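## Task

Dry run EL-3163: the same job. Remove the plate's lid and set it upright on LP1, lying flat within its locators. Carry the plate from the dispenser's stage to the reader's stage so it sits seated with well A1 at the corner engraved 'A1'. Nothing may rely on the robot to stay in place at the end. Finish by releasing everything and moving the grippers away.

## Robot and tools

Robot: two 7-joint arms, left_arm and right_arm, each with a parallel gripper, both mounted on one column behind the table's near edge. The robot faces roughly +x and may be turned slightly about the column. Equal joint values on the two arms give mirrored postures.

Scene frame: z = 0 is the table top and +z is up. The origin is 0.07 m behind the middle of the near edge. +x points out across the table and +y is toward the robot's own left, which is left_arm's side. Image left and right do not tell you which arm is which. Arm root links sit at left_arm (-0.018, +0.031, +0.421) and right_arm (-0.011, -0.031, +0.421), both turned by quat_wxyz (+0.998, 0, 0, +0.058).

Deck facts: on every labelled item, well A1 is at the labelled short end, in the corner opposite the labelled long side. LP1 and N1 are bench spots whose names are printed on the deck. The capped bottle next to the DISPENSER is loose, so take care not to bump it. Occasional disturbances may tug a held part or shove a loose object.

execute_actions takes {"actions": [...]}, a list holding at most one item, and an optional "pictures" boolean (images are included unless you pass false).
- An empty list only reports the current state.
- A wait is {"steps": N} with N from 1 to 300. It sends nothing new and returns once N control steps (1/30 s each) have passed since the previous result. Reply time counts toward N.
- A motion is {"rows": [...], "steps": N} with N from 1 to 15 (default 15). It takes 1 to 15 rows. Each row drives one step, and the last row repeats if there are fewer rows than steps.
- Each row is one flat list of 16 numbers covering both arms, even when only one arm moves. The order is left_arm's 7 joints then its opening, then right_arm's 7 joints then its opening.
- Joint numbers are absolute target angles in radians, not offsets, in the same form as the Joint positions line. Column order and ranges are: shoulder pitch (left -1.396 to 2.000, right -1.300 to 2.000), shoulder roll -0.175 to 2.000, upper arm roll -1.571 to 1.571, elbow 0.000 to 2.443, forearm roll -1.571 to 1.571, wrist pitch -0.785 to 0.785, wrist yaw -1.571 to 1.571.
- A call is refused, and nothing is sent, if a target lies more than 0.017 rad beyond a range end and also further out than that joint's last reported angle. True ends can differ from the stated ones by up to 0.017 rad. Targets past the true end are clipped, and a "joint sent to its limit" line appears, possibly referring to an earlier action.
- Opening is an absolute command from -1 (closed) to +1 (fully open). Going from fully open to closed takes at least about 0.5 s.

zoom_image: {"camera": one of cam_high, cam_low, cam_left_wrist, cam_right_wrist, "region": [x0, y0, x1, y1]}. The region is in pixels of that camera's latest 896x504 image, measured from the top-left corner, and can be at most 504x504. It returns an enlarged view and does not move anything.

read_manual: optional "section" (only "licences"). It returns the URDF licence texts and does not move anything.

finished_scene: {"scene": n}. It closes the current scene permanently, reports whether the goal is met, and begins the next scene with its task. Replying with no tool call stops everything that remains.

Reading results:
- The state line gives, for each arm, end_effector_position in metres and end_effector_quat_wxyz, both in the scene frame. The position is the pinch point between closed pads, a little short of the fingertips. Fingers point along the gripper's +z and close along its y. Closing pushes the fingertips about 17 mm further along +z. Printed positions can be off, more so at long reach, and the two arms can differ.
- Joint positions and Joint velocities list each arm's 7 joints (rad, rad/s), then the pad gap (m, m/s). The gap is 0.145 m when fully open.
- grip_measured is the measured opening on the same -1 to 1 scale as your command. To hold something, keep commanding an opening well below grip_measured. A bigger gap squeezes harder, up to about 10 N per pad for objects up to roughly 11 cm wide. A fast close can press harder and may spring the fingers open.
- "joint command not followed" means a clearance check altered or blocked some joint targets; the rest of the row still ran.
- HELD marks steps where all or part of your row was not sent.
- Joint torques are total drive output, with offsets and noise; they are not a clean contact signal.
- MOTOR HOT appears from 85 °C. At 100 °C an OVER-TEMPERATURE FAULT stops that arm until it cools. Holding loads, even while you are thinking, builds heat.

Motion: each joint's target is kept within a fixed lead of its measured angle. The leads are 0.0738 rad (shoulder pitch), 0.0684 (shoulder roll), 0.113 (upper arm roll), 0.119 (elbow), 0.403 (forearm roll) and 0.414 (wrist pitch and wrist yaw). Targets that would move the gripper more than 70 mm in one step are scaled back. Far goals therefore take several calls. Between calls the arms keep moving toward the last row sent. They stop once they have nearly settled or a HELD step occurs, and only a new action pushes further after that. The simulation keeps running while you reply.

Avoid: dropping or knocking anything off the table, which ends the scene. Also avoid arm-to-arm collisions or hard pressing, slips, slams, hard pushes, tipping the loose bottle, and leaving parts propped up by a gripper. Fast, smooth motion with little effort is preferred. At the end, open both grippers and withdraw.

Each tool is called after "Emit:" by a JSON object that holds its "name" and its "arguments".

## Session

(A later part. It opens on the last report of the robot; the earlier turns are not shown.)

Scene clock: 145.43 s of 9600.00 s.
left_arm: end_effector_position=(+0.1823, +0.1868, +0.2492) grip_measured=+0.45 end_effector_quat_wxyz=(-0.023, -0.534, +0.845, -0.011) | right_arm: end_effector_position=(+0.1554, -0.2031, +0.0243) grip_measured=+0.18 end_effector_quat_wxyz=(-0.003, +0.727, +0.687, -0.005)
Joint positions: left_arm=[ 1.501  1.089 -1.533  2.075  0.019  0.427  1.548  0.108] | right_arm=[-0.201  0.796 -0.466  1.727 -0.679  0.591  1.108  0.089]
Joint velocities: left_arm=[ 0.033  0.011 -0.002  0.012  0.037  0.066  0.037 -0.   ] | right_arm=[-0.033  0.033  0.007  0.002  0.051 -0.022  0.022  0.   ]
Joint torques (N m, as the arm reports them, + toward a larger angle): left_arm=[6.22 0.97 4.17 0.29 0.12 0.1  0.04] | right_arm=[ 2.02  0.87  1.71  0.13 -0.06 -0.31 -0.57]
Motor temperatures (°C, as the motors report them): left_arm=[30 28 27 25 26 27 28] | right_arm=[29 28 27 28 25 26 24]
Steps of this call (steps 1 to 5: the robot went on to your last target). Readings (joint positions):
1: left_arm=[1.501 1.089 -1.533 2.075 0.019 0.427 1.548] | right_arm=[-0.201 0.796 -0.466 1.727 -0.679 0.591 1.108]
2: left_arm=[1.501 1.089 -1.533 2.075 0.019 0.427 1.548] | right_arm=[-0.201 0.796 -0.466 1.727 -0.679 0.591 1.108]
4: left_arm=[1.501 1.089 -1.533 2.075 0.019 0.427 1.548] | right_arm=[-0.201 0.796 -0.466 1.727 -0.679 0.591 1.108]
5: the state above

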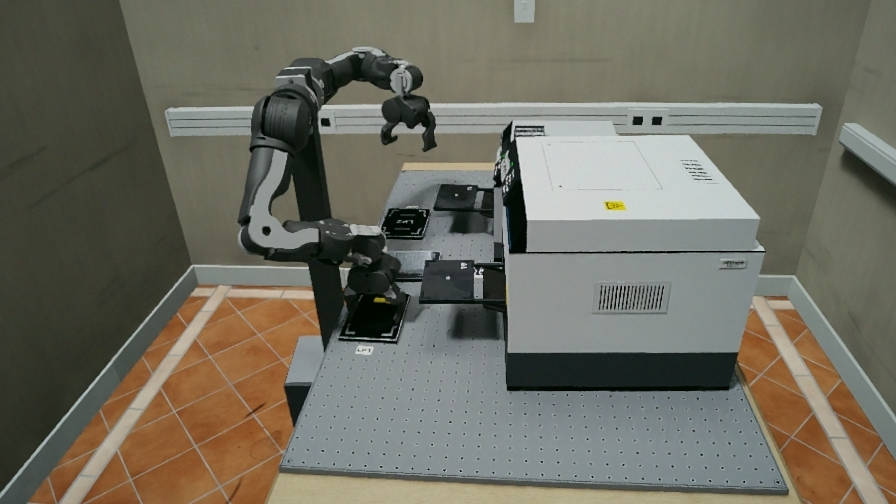

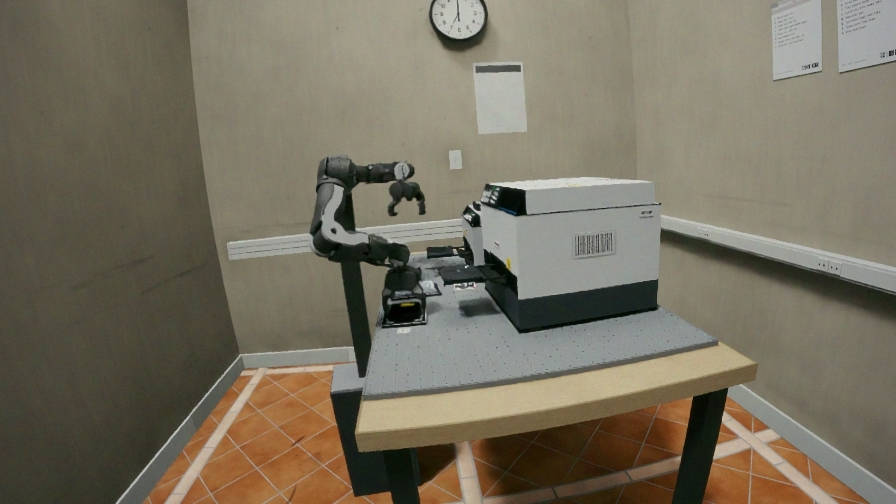

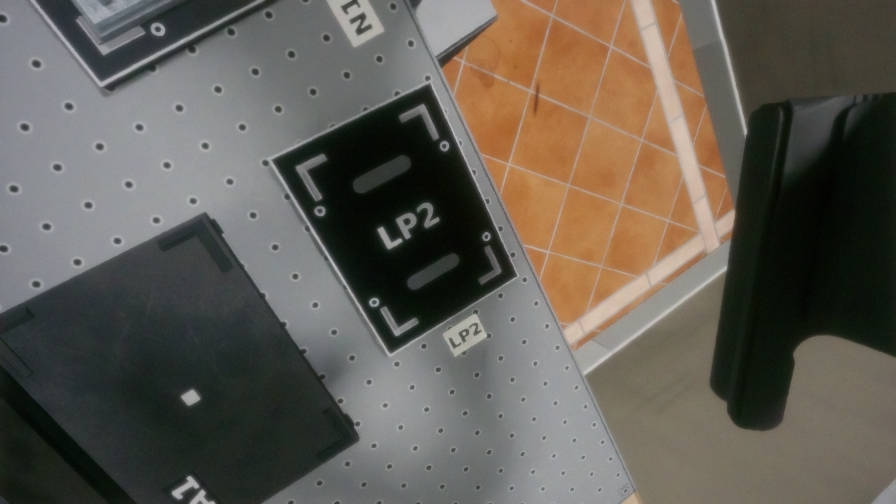

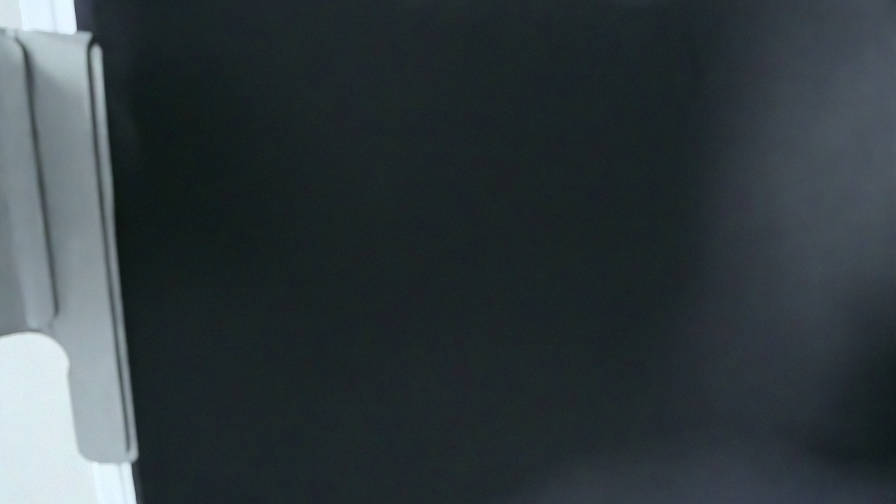

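Emit:
{"name": "execute_actions", "arguments": {"actions": [{"rows":[[1.5,1.09,-1.535,2.075,0.02,0.43,1.55,0.45,-0.2,0.796,-0.465,1.73,-0.675,0.594,1.096,-0.8],[1.5,1.09,-1.535,2.075,0.02,0.43,1.55,0.45,-0.2,0.796,-0.464,1.736,-0.673,0.596,1.094,-0.8],[1.5,1.09,-1.535,2.075,0.02,0.43,1.55,0.45,-0.2,0.795,-0.464,1.738,-0.673,0.596,1.094,-0.8],[1.5,1.09,-1.535,2.075,0.02,0.43,1.55,0.45,-0.2,0.795,-0.464,1.738,-0.673,0.596,1.094,-0.8],[1.5,1.09,-1.535,2.075,0.02,0.43,1.55,0.45,-0.2,0.795,-0.464,1.738,-0.673,0.596,1.094,-0.8],[1.5,1.09,-1.535,2.075,0.02,0.43,1.55,0.45,-0.2,0.793,-0.464,1.733,-0.675,0.594,1.093,-0.5],[1.5,1.09,-1.535,2.075,0.02,0.43,1.55,0.45,-0.2,0.791,-0.464,1.729,-0.677,0.592,1.093,-0.2],[1.5,1.09,-1.535,2.075,0.02,0.43,1.55,0.45,-0.2,0.791,-0.464,1.729,-0.677,0.592,1.093,0.05],[1.5,1.09,-1.535,2.075,0.02,0.43,1.55,0.45,-0.2,0.791,-0.464,1.729,-0.677,0.592,1.093,0.15],[1.5,1.09,-1.535,2.075,0.02,0.43,1.55,0.45,-0.2,0.791,-0.464,1.729,-0.677,0.592,1.093,0.2],[1.5,1.09,-1.535,2.075,0.02,0.43,1.55,0.45,-0.2,0.791,-0.464,1.729,-0.677,0.592,1.093,0.25],[1.5,1.09,-1.535,2.075,0.02,0.43,1.55,0.45,-0.2,0.791,-0.464,1.729,-0.677,0.592,1.093,0.32],[1.5,1.09,-1.535,2.075,0.02,0.43,1.55,0.45,-0.2,0.791,-0.464,1.729,-0.677,0.592,1.093,0.39],[1.5,1.09,-1.535,2.075,0.02,0.43,1.55,0.45,-0.2,0.791,-0.464,1.729,-0.677,0.592,1.093,0.45]]}], "pictures": false}}

Emit:
{"name": "execute_actions", "arguments": {"actions": [{"rows":[[1.5,1.09,-1.535,2.075,0.02,0.43,1.55,0.45,-0.2,0.81,-0.466,1.75,-0.664,0.606,1.105,0.45],[1.5,1.09,-1.535,2.075,0.02,0.43,1.55,0.45,-0.2,0.832,-0.468,1.775,-0.65,0.62,1.113,0.45],[1.5,1.09,-1.535,2.075,0.02,0.43,1.55,0.45,-0.2,0.858,-0.47,1.8,-0.634,0.634,1.122,0.45],[1.5,1.09,-1.535,2.075,0.02,0.43,1.55,0.45,-0.2,0.895,-0.455,1.837,-0.612,0.64,1.143,0.45],[1.5,1.09,-1.535,2.075,0.02,0.43,1.55,0.45,-0.2,0.934,-0.437,1.876,-0.592,0.648,1.165,0.45],[1.5,1.09,-1.535,2.075,0.02,0.43,1.55,0.45,-0.2,0.965,-0.418,1.915,-0.575,0.657,1.19,0.45],[1.5,1.09,-1.535,2.075,0.02,0.43,1.55,0.45,-0.2,0.997,-0.398,1.954,-0.558,0.668,1.215,0.45],[1.5,1.09,-1.535,2.075,0.02,0.43,1.55,0.45,-0.2,1.029,-0.378,1.993,-0.541,0.682,1.24,0.45],[1.5,1.09,-1.535,2.075,0.02,0.43,1.55,0.45,-0.2,1.061,-0.359,2.033,-0.525,0.696,1.265,0.45],[1.5,1.09,-1.535,2.075,0.02,0.43,1.55,0.45,-0.2,1.093,-0.34,2.072,-0.508,0.709,1.29,0.45],[1.5,1.09,-1.535,2.075,0.02,0.43,1.55,0.45,-0.2,1.124,-0.32,2.111,-0.491,0.723,1.316,0.45],[1.5,1.09,-1.535,2.075,0.02,0.43,1.55,0.45,-0.2,1.156,-0.3,2.15,-0.474,0.736,1.342,0.45],[1.5,1.09,-1.535,2.075,0.02,0.43,1.55,0.45,-0.2,1.188,-0.281,2.189,-0.457,0.75,1.368,0.45]]}]}}

Emit:
{"name": "zoom_image", "arguments": {"camera": "cam_high", "region": [330,270,420,350]}}

Scene clock: 151.77 s of 9600.00 s.
left_arm: end_effector_position=(+0.1823, +0.1868, +0.2492) grip_measured=+0.45 end_effector_quat_wxyz=(-0.023, -0.534, +0.845, -0.011) | right_arm: end_effector_position=(+0.1566, -0.2010, +0.0247) grip_measured=+0.45 end_effector_quat_wxyz=(-0.002, +0.727, +0.686, +0.001)
Joint positions: left_arm=[ 1.501  1.089 -1.533  2.075  0.019  0.427  1.548  0.108] | right_arm=[-0.202  0.793 -0.465  1.731 -0.675  0.593  1.099  0.108]
Joint velocities: left_arm=[-0.143  0.033 -0.007 -0.002 -0.022 -0.066  0.037  0.   ] | right_arm=[-0.033  0.011 -0.002 -0.012 -0.051  0.007 -0.051  0.   ]
Joint torques (N m, as the arm reports them, + toward a larger angle): left_arm=[6.24 0.91 4.16 0.25 0.11 0.11 0.03] | right_arm=[ 2.15  3.15  2.26  1.93  0.02 -0.1  -0.16]
Motor temperatures (°C, as the motors report them): left_arm=[30 28 27 25 26 27 28] | right_arm=[29 28 27 28 25 26 24]
Steps of this call (steps 1 to 15: the robot went on to your last target; steps 16 to 90: nothing new was sent; then 2.83 s passed at rest; steps 91 to 105: all 15 steps of this action). Readings (joint positions):
91: left_arm=[1.501 1.089 -1.533 2.075 0.019 0.427 1.548] | right_arm=[-0.201 0.798 -0.465 1.731 -0.677 0.592 1.109]
92: left_arm=[1.501 1.089 -1.533 2.075 0.019 0.427 1.548] | right_arm=[-0.201 0.798 -0.465 1.731 -0.677 0.593 1.109]
94: left_arm=[1.501 1.089 -1.533 2.075 0.019 0.427 1.548] | right_arm=[-0.202 0.797 -0.465 1.733 -0.674 0.593 1.108]
98: left_arm=[1.501 1.089 -1.533 2.075 0.019 0.427 1.548] | right_arm=[-0.202 0.793 -0.465 1.732 -0.674 0.593 1.106]
105: the state above

Scene clock: 152.27 s of 9600.00 s.
left_arm: end_effector_position=(+0.1823, +0.1868, +0.2492) grip_measured=+0.45 end_effector_quat_wxyz=(-0.023, -0.534, +0.845, -0.011) | right_arm: end_effector_position=(+0.1658, -0.2062, +0.1472) grip_measured=+0.45 end_effector_quat_wxyz=(+0.012, +0.690, +0.724, +0.009)
Joint positions: left_arm=[ 1.501  1.089 -1.533  2.075  0.019  0.427  1.548  0.108] | right_arm=[-0.195  1.192 -0.275  2.195 -0.463  0.742  1.353  0.108]
Joint velocities: left_arm=[-0.055 -0.055  0.002  0.007 -0.051  0.007 -0.007 -0.   ] | right_arm=[-0.209 -0.275 -0.071 -0.266  0.139  0.022  0.154  0.   ]
Joint torques (N m, as the arm reports them, + toward a larger angle): left_arm=[6.22 0.98 4.17 0.22 0.11 0.11 0.03] | right_arm=[ 1.72  3.75  1.25  1.33  0.06 -0.01  0.18]
Motor temperatures (°C, as the motors report them): left_arm=[30 28 27 25 26 27 28] | right_arm=[29 28 27 28 25 26 24]
Steps of this call (steps 1 to 15: all 15 steps of this action). Readings (joint positions):
1: left_arm=[1.501 1.089 -1.533 2.075 0.019 0.427 1.548] | right_arm=[-0.203 0.800 -0.466 1.740 -0.671 0.598 1.100]
2: left_arm=[1.501 1.089 -1.533 2.075 0.019 0.427 1.548] | right_arm=[-0.203 0.823 -0.469 1.764 -0.662 0.606 1.103]
4: left_arm=[1.501 1.089 -1.533 2.075 0.019 0.427 1.548] | right_arm=[-0.202 0.889 -0.465 1.827 -0.633 0.626 1.122]
8: left_arm=[1.501 1.089 -1.533 2.075 0.019 0.427 1.548] | right_arm=[-0.198 1.028 -0.379 1.985 -0.565 0.665 1.204]
15: the state above

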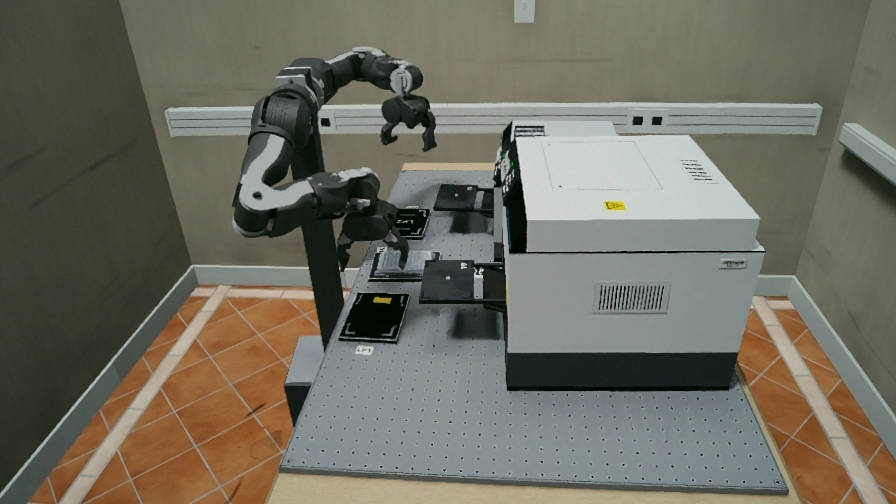

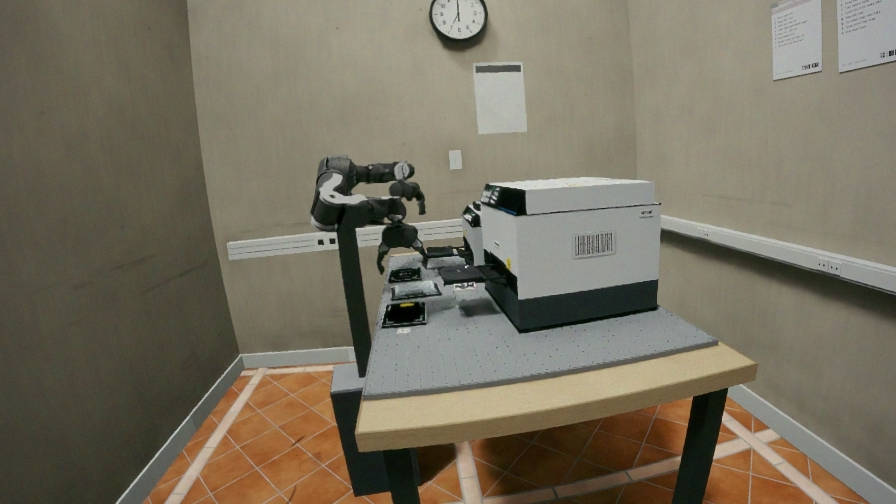

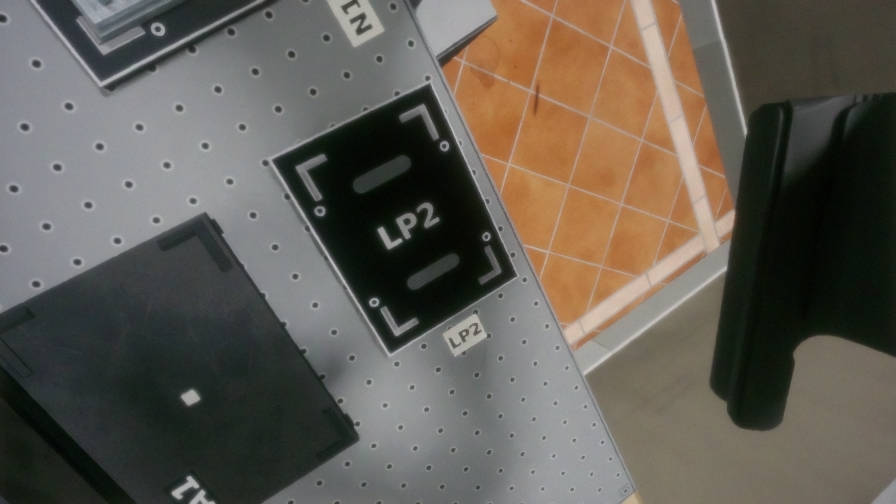

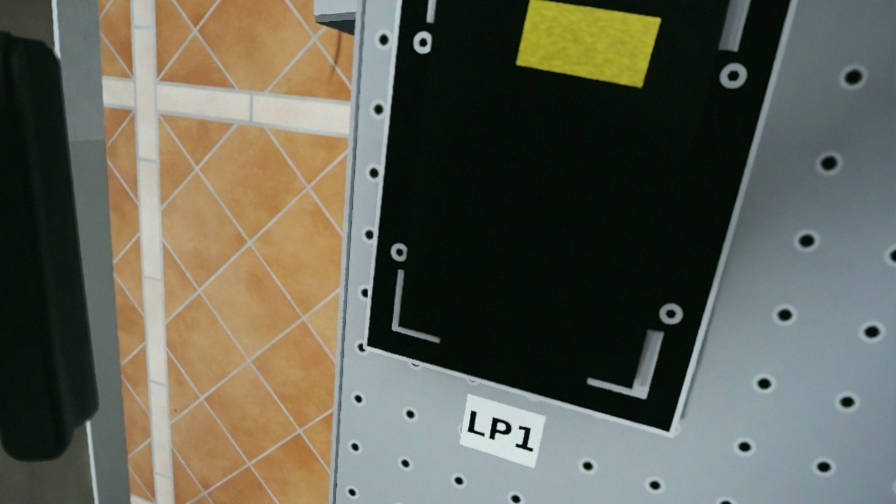

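Region (330, 270, 420, 350) of cam_high's 896x504 image, scaled by 5.600, with more detail than that image has.

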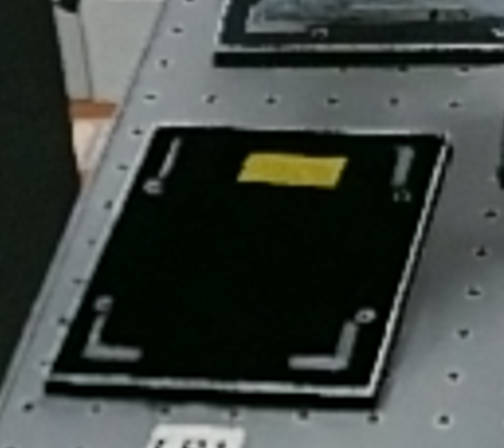

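Emit:
{"name": "execute_actions", "arguments": {"actions": [{"rows":[[1.5,1.09,-1.535,2.075,0.02,0.43,1.55,0.45,-0.17,1.177,-0.32,2.185,-0.46,0.743,1.365,0.45],[1.5,1.09,-1.535,2.075,0.02,0.43,1.55,0.45,-0.12,1.16,-0.376,2.179,-0.469,0.733,1.366,0.45],[1.5,1.09,-1.535,2.075,0.02,0.43,1.55,0.45,-0.07,1.143,-0.435,2.173,-0.476,0.722,1.368,0.45],[1.5,1.09,-1.535,2.075,0.02,0.43,1.55,0.45,-0.02,1.126,-0.494,2.167,-0.483,0.711,1.37,0.45],[1.5,1.09,-1.535,2.075,0.02,0.43,1.55,0.45,0.03,1.108,-0.553,2.16,-0.49,0.7,1.371,0.45],[1.5,1.09,-1.535,2.075,0.02,0.43,1.55,0.45,0.08,1.091,-0.612,2.154,-0.498,0.69,1.373,0.45],[1.5,1.09,-1.535,2.075,0.02,0.43,1.55,0.45,0.13,1.074,-0.671,2.148,-0.505,0.679,1.374,0.45],[1.5,1.09,-1.535,2.075,0.02,0.43,1.55,0.45,0.18,1.056,-0.73,2.142,-0.512,0.668,1.376,0.45]],"steps":8}]}}

Emit:
{"name": "execute_actions", "arguments": {"actions": [{"rows":[[1.5,1.09,-1.535,2.075,0.02,0.43,1.55,0.45,0.23,1.039,-0.79,2.136,-0.52,0.657,1.378,0.45],[1.5,1.09,-1.535,2.075,0.02,0.43,1.55,0.45,0.28,1.022,-0.85,2.13,-0.527,0.646,1.379,0.45],[1.5,1.09,-1.535,2.075,0.02,0.43,1.55,0.45,0.33,1.004,-0.908,2.124,-0.534,0.636,1.381,0.45],[1.5,1.09,-1.535,2.075,0.02,0.43,1.55,0.45,0.38,0.987,-0.967,2.118,-0.541,0.625,1.382,0.45],[1.5,1.09,-1.535,2.075,0.02,0.43,1.55,0.45,0.43,0.97,-1.026,2.111,-0.549,0.614,1.384,0.45],[1.5,1.09,-1.535,2.075,0.02,0.43,1.55,0.45,0.48,0.952,-1.085,2.105,-0.556,0.603,1.385,0.45],[1.5,1.09,-1.535,2.075,0.02,0.43,1.55,0.45,0.53,0.935,-1.145,2.1,-0.563,0.592,1.387,0.45],[1.5,1.09,-1.535,2.075,0.02,0.43,1.55,0.45,0.58,0.918,-1.204,2.093,-0.57,0.582,1.389,0.45],[1.5,1.09,-1.535,2.075,0.02,0.43,1.55,0.45,0.63,0.9,-1.263,2.087,-0.578,0.571,1.39,0.45],[1.5,1.09,-1.535,2.075,0.02,0.43,1.55,0.45,0.68,0.88,-1.322,2.078,-0.585,0.555,1.392,0.45],[1.5,1.09,-1.535,2.075,0.02,0.43,1.55,0.45,0.72,0.855,-1.37,2.065,-0.593,0.535,1.395,0.45],[1.5,1.09,-1.535,2.075,0.02,0.43,1.55,0.45,0.75,0.825,-1.403,2.048,-0.603,0.5,1.4,0.45],[1.5,1.09,-1.535,2.075,0.02,0.43,1.55,0.45,0.765,0.785,-1.42,2.018,-0.612,0.445,1.406,0.45],[1.5,1.09,-1.535,2.075,0.02,0.43,1.55,0.45,0.773,0.745,-1.429,1.989,-0.621,0.39,1.412,0.45],[1.5,1.09,-1.535,2.075,0.02,0.43,1.55,0.45,0.781,0.705,-1.437,1.96,-0.63,0.336,1.418,0.45]]}], "pictures": false}}

Emit:
{"name": "execute_actions", "arguments": {"actions": [{"rows":[[1.5,1.09,-1.535,2.075,0.02,0.43,1.55,0.45,0.789,0.665,-1.445,1.93,-0.639,0.282,1.425,0.45],[1.5,1.09,-1.535,2.075,0.02,0.43,1.55,0.45,0.797,0.625,-1.454,1.9,-0.648,0.227,1.431,0.45],[1.5,1.09,-1.535,2.075,0.02,0.43,1.55,0.45,0.804,0.585,-1.462,1.872,-0.657,0.173,1.437,0.45],[1.5,1.09,-1.535,2.075,0.02,0.43,1.55,0.45,0.812,0.545,-1.47,1.843,-0.666,0.119,1.444,0.45],[1.5,1.09,-1.535,2.075,0.02,0.43,1.55,0.45,0.82,0.505,-1.479,1.814,-0.675,0.065,1.45,0.45],[1.5,1.09,-1.535,2.075,0.02,0.43,1.55,0.45,0.828,0.465,-1.487,1.785,-0.684,0.011,1.456,0.45],[1.5,1.09,-1.535,2.075,0.02,0.43,1.55,0.45,0.835,0.43,-1.495,1.759,-0.692,-0.037,1.46,0.45],[1.5,1.09,-1.535,2.075,0.02,0.43,1.55,0.45,0.836,0.4,-1.5,1.732,-0.703,-0.08,1.462,0.45],[1.5,1.09,-1.535,2.075,0.02,0.43,1.55,0.45,0.834,0.375,-1.504,1.705,-0.717,-0.115,1.46,0.45],[1.5,1.09,-1.535,2.075,0.02,0.43,1.55,0.45,0.827,0.356,-1.506,1.681,-0.732,-0.142,1.452,0.45],[1.5,1.09,-1.535,2.075,0.02,0.43,1.55,0.45,0.816,0.344,-1.505,1.657,-0.748,-0.159,1.437,0.45],[1.5,1.09,-1.535,2.075,0.02,0.43,1.55,0.45,0.799,0.339,-1.503,1.634,-0.768,-0.17,1.42,0.45],[1.5,1.09,-1.535,2.075,0.02,0.43,1.55,0.45,0.782,0.333,-1.501,1.61,-0.788,-0.181,1.404,0.45],[1.5,1.09,-1.535,2.075,0.02,0.43,1.55,0.45,0.765,0.327,-1.498,1.586,-0.807,-0.192,1.387,0.45],[1.5,1.09,-1.535,2.075,0.02,0.43,1.55,0.45,0.748,0.321,-1.496,1.562,-0.827,-0.203,1.37,0.45]]}], "pictures": false}}

Emit:
{"name": "execute_actions", "arguments": {"actions": [{"rows":[[1.5,1.09,-1.535,2.075,0.02,0.43,1.55,0.45,0.731,0.315,-1.494,1.538,-0.847,-0.214,1.354,0.45],[1.5,1.09,-1.535,2.075,0.02,0.43,1.55,0.45,0.714,0.31,-1.491,1.515,-0.866,-0.225,1.337,0.45],[1.5,1.09,-1.535,2.075,0.02,0.43,1.55,0.45,0.697,0.303,-1.489,1.491,-0.886,-0.236,1.32,0.45],[1.5,1.09,-1.535,2.075,0.02,0.43,1.55,0.45,0.68,0.296,-1.487,1.467,-0.906,-0.247,1.304,0.45],[1.5,1.09,-1.535,2.075,0.02,0.43,1.55,0.45,0.68,0.292,-1.494,1.455,-0.908,-0.248,1.292,0.45],[1.5,1.09,-1.535,2.075,0.02,0.43,1.55,0.45,0.68,0.288,-1.502,1.443,-0.91,-0.248,1.281,0.45],[1.5,1.09,-1.535,2.075,0.02,0.43,1.55,0.45,0.68,0.285,-1.509,1.431,-0.912,-0.248,1.27,0.45],[1.5,1.09,-1.535,2.075,0.02,0.43,1.55,0.45,0.68,0.282,-1.516,1.419,-0.914,-0.248,1.259,0.45],[1.5,1.09,-1.535,2.075,0.02,0.43,1.55,0.45,0.68,0.282,-1.516,1.419,-0.914,-0.248,1.259,0.42],[1.5,1.09,-1.535,2.075,0.02,0.43,1.55,0.45,0.68,0.282,-1.516,1.419,-0.914,-0.248,1.259,0.36],[1.5,1.09,-1.535,2.075,0.02,0.43,1.55,0.45,0.68,0.282,-1.516,1.419,-0.914,-0.248,1.259,0.3],[1.5,1.09,-1.535,2.075,0.02,0.43,1.55,0.45,0.68,0.282,-1.516,1.419,-0.914,-0.248,1.259,0.24]]}]}}

Scene clock: 163.07 s of 9600.00 s.
left_arm: end_effector_position=(+0.1823, +0.1868, +0.2492) grip_measured=+0.45 end_effector_quat_wxyz=(-0.023, -0.534, +0.845, -0.011) | right_arm: end_effector_position=(+0.1633, -0.1525, +0.1293) grip_measured=+0.45 end_effector_quat_wxyz=(-0.036, +0.609, +0.792, +0.024)
Joint positions: left_arm=[ 1.501  1.089 -1.533  2.075  0.019  0.427  1.548  0.108] | right_arm=[ 0.18   1.058 -0.724  2.144 -0.503  0.684  1.372  0.108]
Joint velocities: left_arm=[-0.055  0.011 -0.002  0.002  0.051  0.051 -0.066  0.   ] | right_arm=[ 0.956 -0.56  -1.165 -0.149 -0.125 -0.271  0.051 -0.   ]
Joint torques (N m, as the arm reports them, + toward a larger angle): left_arm=[6.23 0.99 4.21 0.2  0.12 0.1  0.04] | right_arm=[-0.06  4.22  3.88  1.93  0.04 -0.24  0.14]
Motor temperatures (°C, as the motors report them): left_arm=[30 28 28 25 26 27 28] | right_arm=[29 28 27 28 25 26 24]
Steps of this call (steps 1 to 15: the robot went on to your last target; steps 16 to 90: nothing new was sent; then 7.53 s passed at rest; steps 91 to 98: all 8 steps of this action). Readings (joint positions):
91: left_arm=[1.501 1.089 -1.533 2.075 0.019 0.427 1.548] | right_arm=[-0.172 1.183 -0.312 2.185 -0.460 0.747 1.363]
92: left_arm=[1.501 1.089 -1.533 2.075 0.019 0.427 1.548] | right_arm=[-0.119 1.166 -0.367 2.180 -0.465 0.742 1.365]
94: left_arm=[1.501 1.089 -1.533 2.075 0.019 0.427 1.548] | right_arm=[-0.022 1.125 -0.489 2.169 -0.475 0.725 1.367]
98: the state above

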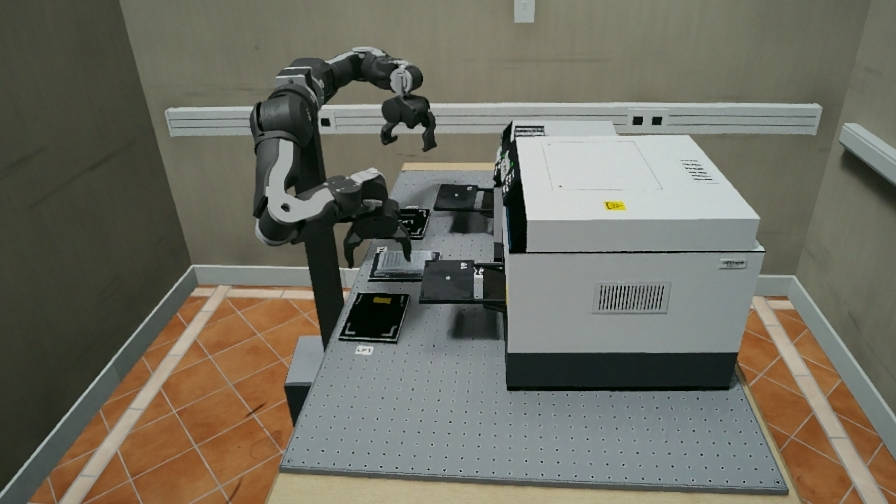

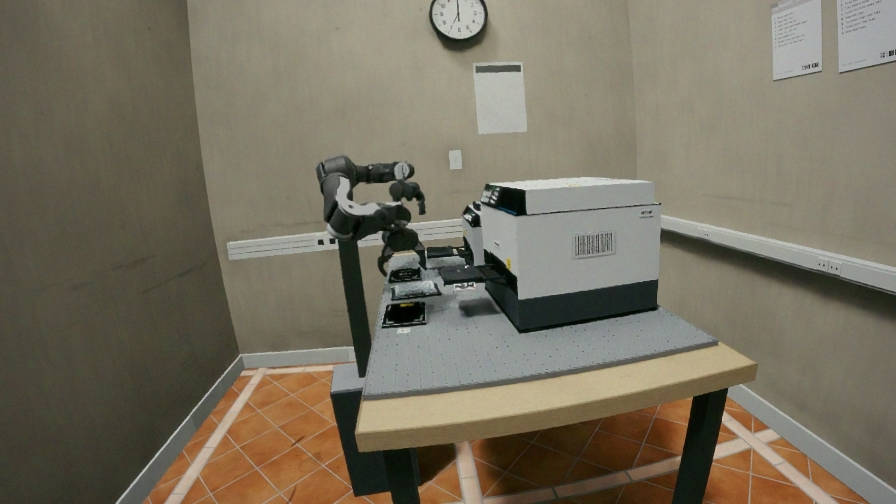

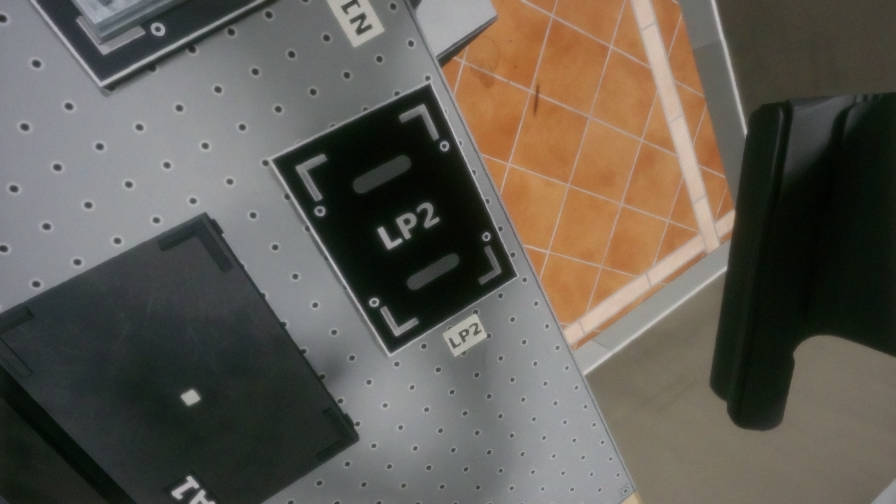

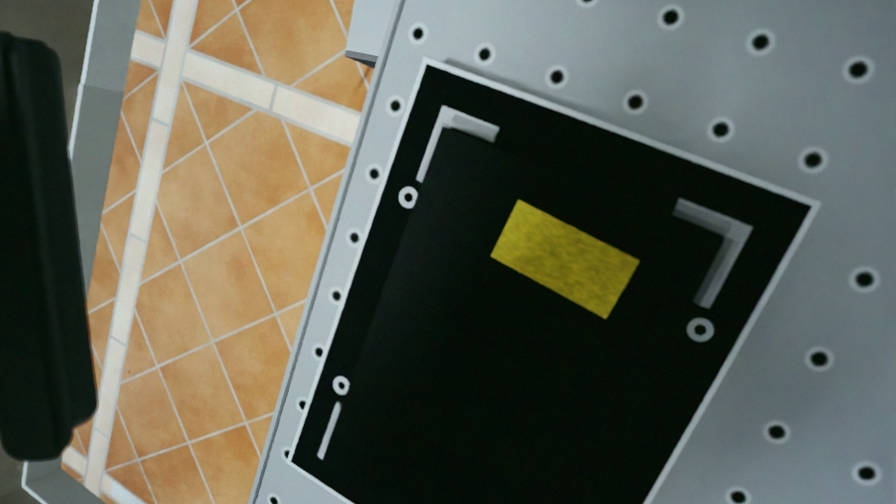

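Scene clock: 163.57 s of 9600.00 s.
left_arm: end_effector_position=(+0.1823, +0.1868, +0.2492) grip_measured=+0.45 end_effector_quat_wxyz=(-0.023, -0.534, +0.845, -0.011) | right_arm: end_effector_position=(+0.1767, -0.0665, +0.1104) grip_measured=+0.45 end_effector_quat_wxyz=(-0.011, +0.296, +0.955, +0.011)
Joint positions: left_arm=[ 1.501  1.089 -1.533  2.075  0.019  0.427  1.548  0.108] | right_arm=[ 0.777  0.704 -1.434  1.963 -0.618  0.399  1.406  0.108]
Joint velocities: left_arm=[-0.077 -0.055  0.002 -0.022 -0.007  0.007  0.066  0.   ] | right_arm=[ 0.077 -1.11  -0.203 -0.74  -0.3   -1.238  0.007 -0.   ]
Joint torques (N m, as the arm reports them, + toward a larger angle): left_arm=[6.29 0.93 4.15 0.18 0.12 0.09 0.04] | right_arm=[ 4.68  3.62  2.45  2.48  0.16 -0.24  0.34]
Motor temperatures (°C, as the motors report them): left_arm=[30 28 28 25 26 27 28] | right_arm=[29 28 27 28 25 26 24]
Steps of this call (steps 1 to 15: all 15 steps of this action). Readings (joint positions):
1: left_arm=[1.501 1.089 -1.533 2.075 0.019 0.427 1.548] | right_arm=[0.229 1.040 -0.784 2.138 -0.510 0.673 1.373]
2: left_arm=[1.501 1.089 -1.533 2.075 0.019 0.427 1.548] | right_arm=[0.278 1.023 -0.845 2.133 -0.517 0.662 1.374]
4: left_arm=[1.501 1.089 -1.533 2.075 0.019 0.427 1.548] | right_arm=[0.378 0.988 -0.962 2.121 -0.531 0.641 1.377]
8: left_arm=[1.501 1.089 -1.533 2.075 0.019 0.427 1.548] | right_arm=[0.578 0.918 -1.199 2.097 -0.560 0.598 1.381]
15: the state above

Scene clock: 164.07 s of 9600.00 s.
left_arm: end_effector_position=(+0.1823, +0.1868, +0.2492) grip_measured=+0.45 end_effector_quat_wxyz=(-0.023, -0.534, +0.845, -0.011) | right_arm: end_effector_position=(+0.1864, +0.0005, +0.0635) grip_measured=+0.45 end_effector_quat_wxyz=(-0.008, -0.009, +1.000, -0.008)
Joint positions: left_arm=[ 1.501  1.089 -1.533  2.075  0.019  0.427  1.548  0.108] | right_arm=[ 0.747  0.326 -1.499  1.565 -0.803 -0.185  1.395  0.108]
Joint velocities: left_arm=[-0.055 -0.011 -0.002  0.002 -0.081  0.022  0.081 -0.   ] | right_arm=[-0.429 -0.187  0.007 -0.662 -0.505 -0.33  -0.344  0.   ]
Joint torques (N m, as the arm reports them, + toward a larger angle): left_arm=[6.27 0.93 4.19 0.24 0.12 0.1  0.04] | right_arm=[ 6.19 -1.53  3.27  2.75  0.15 -0.23 -0.07]
Motor temperatures (°C, as the motors report them): left_arm=[30 28 28 25 26 27 28] | right_arm=[29 28 27 28 25 26 24]
Steps of this call (steps 1 to 15: all 15 steps of this action). Readings (joint positions):
1: left_arm=[1.501 1.089 -1.533 2.075 0.019 0.427 1.548] | right_arm=[0.784 0.665 -1.442 1.935 -0.627 0.347 1.412]
2: left_arm=[1.501 1.089 -1.533 2.075 0.019 0.427 1.548] | right_arm=[0.793 0.626 -1.450 1.905 -0.636 0.294 1.418]
4: left_arm=[1.501 1.089 -1.533 2.075 0.019 0.427 1.548] | right_arm=[0.808 0.547 -1.466 1.847 -0.655 0.187 1.431]
8: left_arm=[1.501 1.089 -1.533 2.075 0.019 0.427 1.548] | right_arm=[0.834 0.396 -1.495 1.738 -0.690 -0.020 1.451]
15: the state above

Scene clock: 164.57 s of 9600.00 s.
left_arm: end_effector_position=(+0.1823, +0.1868, +0.2492) grip_measured=+0.45 end_effector_quat_wxyz=(-0.023, -0.534, +0.845, -0.011) | right_arm: end_effector_position=(+0.1863, +0.0038, +0.0294) grip_measured=+0.24 end_effector_quat_wxyz=(-0.002, -0.021, +1.000, +0.000)
Joint positions: left_arm=[ 1.501  1.089 -1.533  2.075  0.019  0.427  1.548  0.108] | right_arm=[ 0.677  0.283 -1.514  1.419 -0.912 -0.245  1.265  0.093]
Joint velocities: left_arm=[ 0.011 -0.055  0.007 -0.002  0.022 -0.081 -0.066  0.   ] | right_arm=[-0.011  0.033 -0.002  0.012 -0.022 -0.007 -0.022 -0.   ]
Joint torques (N m, as the arm reports them, + toward a larger angle): left_arm=[6.26 0.92 4.19 0.2  0.11 0.1  0.05] | right_arm=[ 5.24 -1.08  1.95  1.99 -0.03 -0.16 -0.09]
Motor temperatures (°C, as the motors report them): left_arm=[30 28 28 25 26 27 28] | right_arm=[29 28 27 28 25 26 24]
Steps of this call (steps 1 to 15: all 15 steps of this action). Readings (joint positions):
1: left_arm=[1.501 1.089 -1.533 2.075 0.019 0.427 1.548] | right_arm=[0.732 0.319 -1.498 1.541 -0.823 -0.197 1.380]
2: left_arm=[1.501 1.089 -1.533 2.075 0.019 0.427 1.548] | right_arm=[0.716 0.311 -1.495 1.519 -0.843 -0.208 1.363]
4: left_arm=[1.501 1.089 -1.533 2.075 0.019 0.427 1.548] | right_arm=[0.683 0.296 -1.490 1.472 -0.882 -0.231 1.329]
8: left_arm=[1.501 1.089 -1.533 2.075 0.019 0.427 1.548] | right_arm=[0.677 0.284 -1.512 1.422 -0.909 -0.244 1.279]
15: the state above

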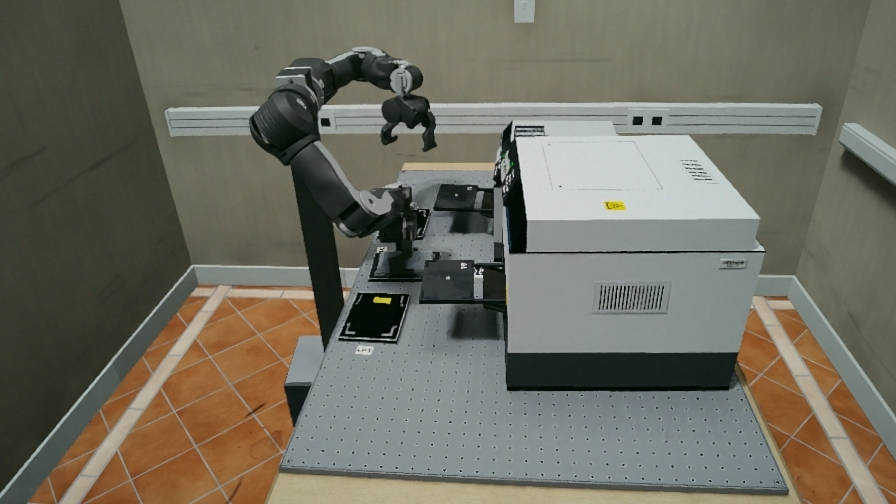

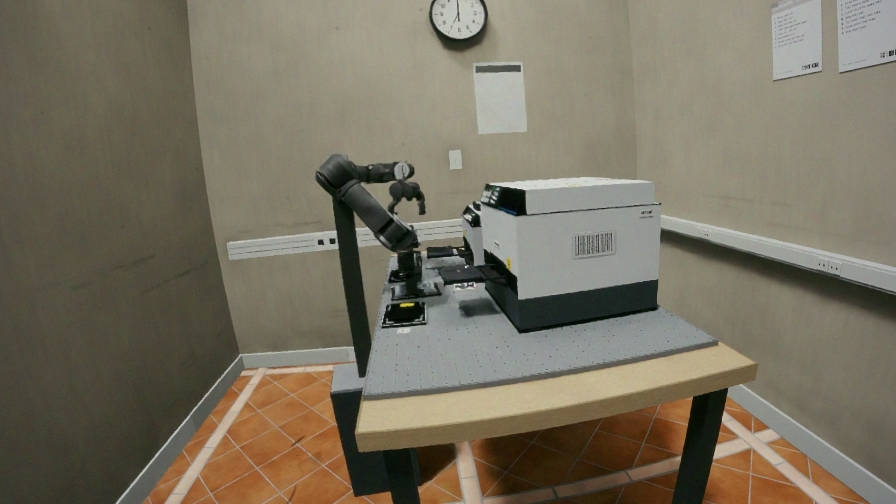

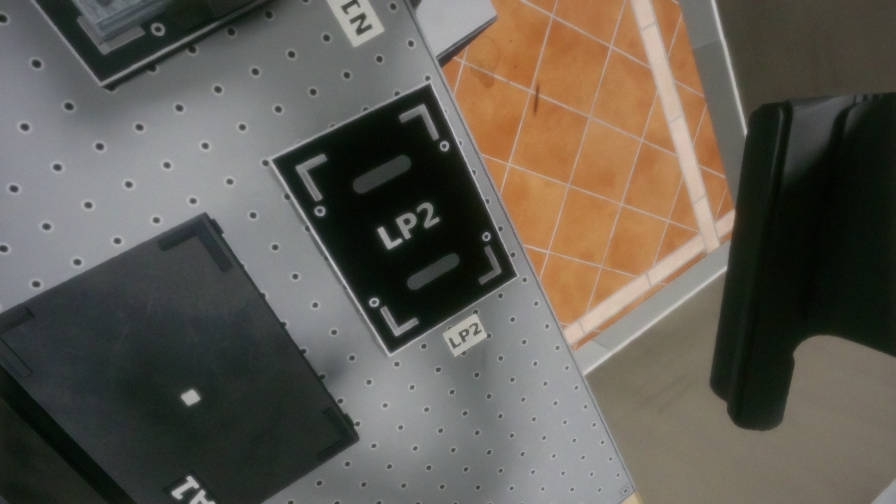

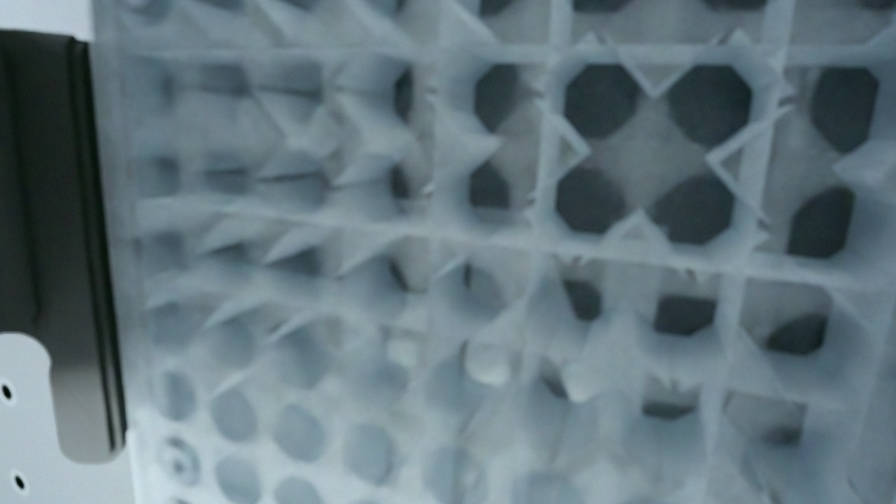

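Emit:
{"name": "execute_actions", "arguments": {"actions": [{"rows":[[1.5,1.09,-1.535,2.075,0.02,0.43,1.55,0.45,0.68,0.287,-1.512,1.425,-0.913,-0.248,1.272,0.27],[1.5,1.09,-1.535,2.075,0.02,0.43,1.55,0.45,0.68,0.29,-1.507,1.431,-0.912,-0.248,1.278,0.27],[1.5,1.09,-1.535,2.075,0.02,0.43,1.55,0.45,0.68,0.29,-1.507,1.431,-0.912,-0.248,1.278,0.27],[1.5,1.09,-1.535,2.075,0.02,0.43,1.55,0.45,0.68,0.29,-1.507,1.431,-0.912,-0.248,1.278,0.23],[1.5,1.09,-1.535,2.075,0.02,0.43,1.55,0.45,0.68,0.29,-1.507,1.431,-0.912,-0.248,1.278,0.19],[1.5,1.09,-1.535,2.075,0.02,0.43,1.55,0.45,0.68,0.29,-1.507,1.431,-0.912,-0.248,1.278,0.15],[1.5,1.09,-1.535,2.075,0.02,0.43,1.55,0.45,0.68,0.29,-1.507,1.431,-0.912,-0.248,1.278,0.11],[1.5,1.09,-1.535,2.075,0.02,0.43,1.55,0.45,0.68,0.29,-1.507,1.431,-0.912,-0.248,1.278,0.07],[1.5,1.09,-1.535,2.075,0.02,0.43,1.55,0.45,0.68,0.29,-1.507,1.431,-0.912,-0.248,1.278,0],[1.5,1.09,-1.535,2.075,0.02,0.43,1.55,0.45,0.68,0.29,-1.507,1.431,-0.912,-0.248,1.278,-0.2],[1.5,1.09,-1.535,2.075,0.02,0.43,1.55,0.45,0.68,0.29,-1.507,1.431,-0.912,-0.248,1.278,-0.4],[1.5,1.09,-1.535,2.075,0.02,0.43,1.55,0.45,0.68,0.29,-1.507,1.431,-0.912,-0.248,1.278,-0.6],[1.5,1.09,-1.535,2.075,0.02,0.43,1.55,0.45,0.68,0.29,-1.507,1.431,-0.912,-0.248,1.278,-0.8]]}]}}

Scene clock: 168.47 s of 9600.00 s.
left_arm: end_effector_position=(+0.1823, +0.1868, +0.2492) grip_measured=+0.45 end_effector_quat_wxyz=(-0.023, -0.534, +0.845, -0.011) | right_arm: end_effector_position=(+0.1868, +0.0018, +0.0306) grip_measured=+0.10 end_effector_quat_wxyz=(-0.001, -0.021, +1.000, -0.002)
Joint positions: left_arm=[ 1.501  1.089 -1.533  2.075  0.019  0.427  1.548  0.108] | right_arm=[ 0.677  0.29  -1.511  1.429 -0.912 -0.245  1.272  0.083]
Joint velocities: left_arm=[-0.055 -0.011 -0.007  0.007 -0.051  0.066 -0.037  0.   ] | right_arm=[ 0.011  0.011 -0.002  0.002 -0.081 -0.022 -0.066  0.   ]
Joint torques (N m, as the arm reports them, + toward a larger angle): left_arm=[6.21 0.94 4.16 0.22 0.11 0.11 0.03] | right_arm=[ 5.28 -0.96  2.93  2.43  0.02 -0.18  0.17]
Motor temperatures (°C, as the motors report them): left_arm=[30 28 28 25 26 27 27] | right_arm=[29 28 27 28 25 26 24]
Steps of this call (steps 1 to 15: the robot went on to your last target; steps 16 to 90: nothing new was sent; then 0.40 s passed at rest; steps 91 to 105: all 15 steps of this action). Readings (joint positions):
91: left_arm=[1.501 1.089 -1.533 2.075 0.019 0.427 1.548] | right_arm=[0.677 0.284 -1.514 1.421 -0.912 -0.245 1.265]
92: left_arm=[1.501 1.089 -1.533 2.075 0.019 0.427 1.548] | right_arm=[0.677 0.288 -1.513 1.426 -0.912 -0.245 1.268]
94: left_arm=[1.501 1.089 -1.533 2.075 0.019 0.427 1.548] | right_arm=[0.677 0.290 -1.511 1.429 -0.912 -0.245 1.272]
98: left_arm=[1.501 1.089 -1.533 2.075 0.019 0.427 1.548] | right_arm=[0.677 0.290 -1.511 1.429 -0.912 -0.245 1.272]
105: the state above

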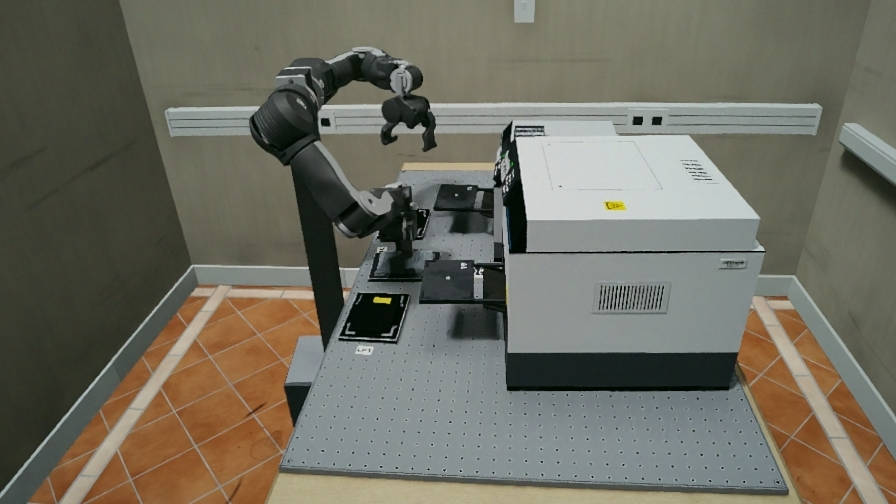

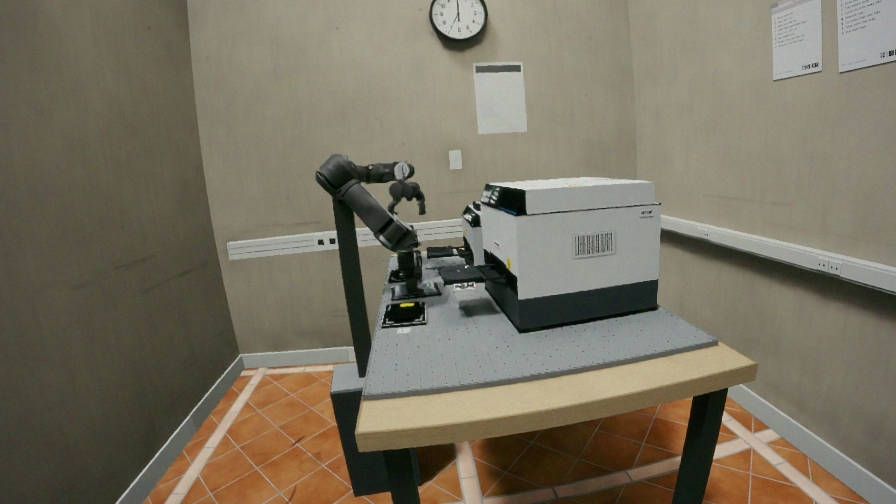

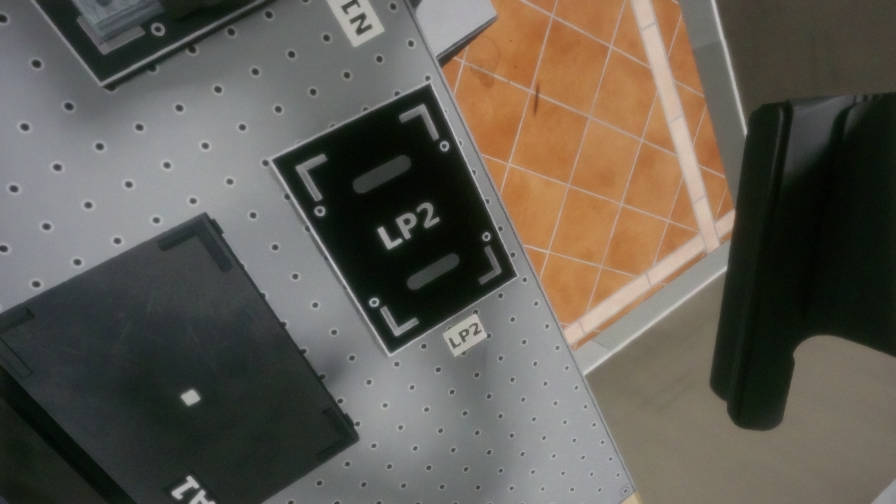

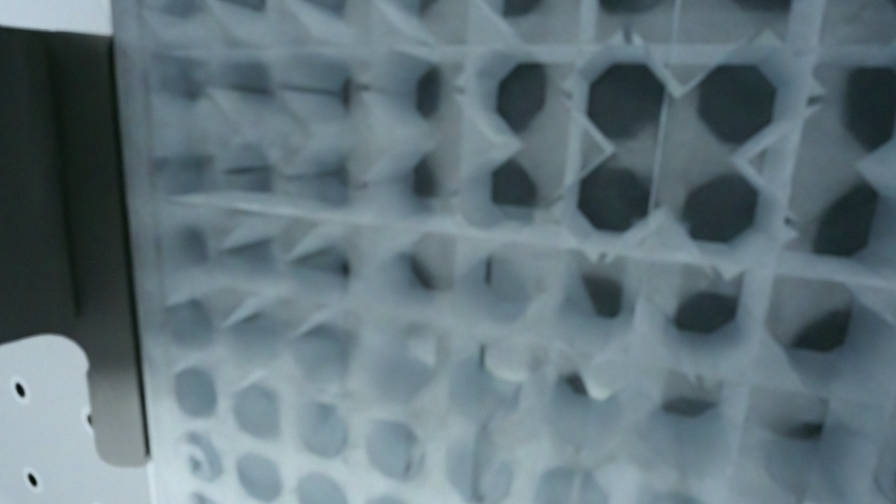

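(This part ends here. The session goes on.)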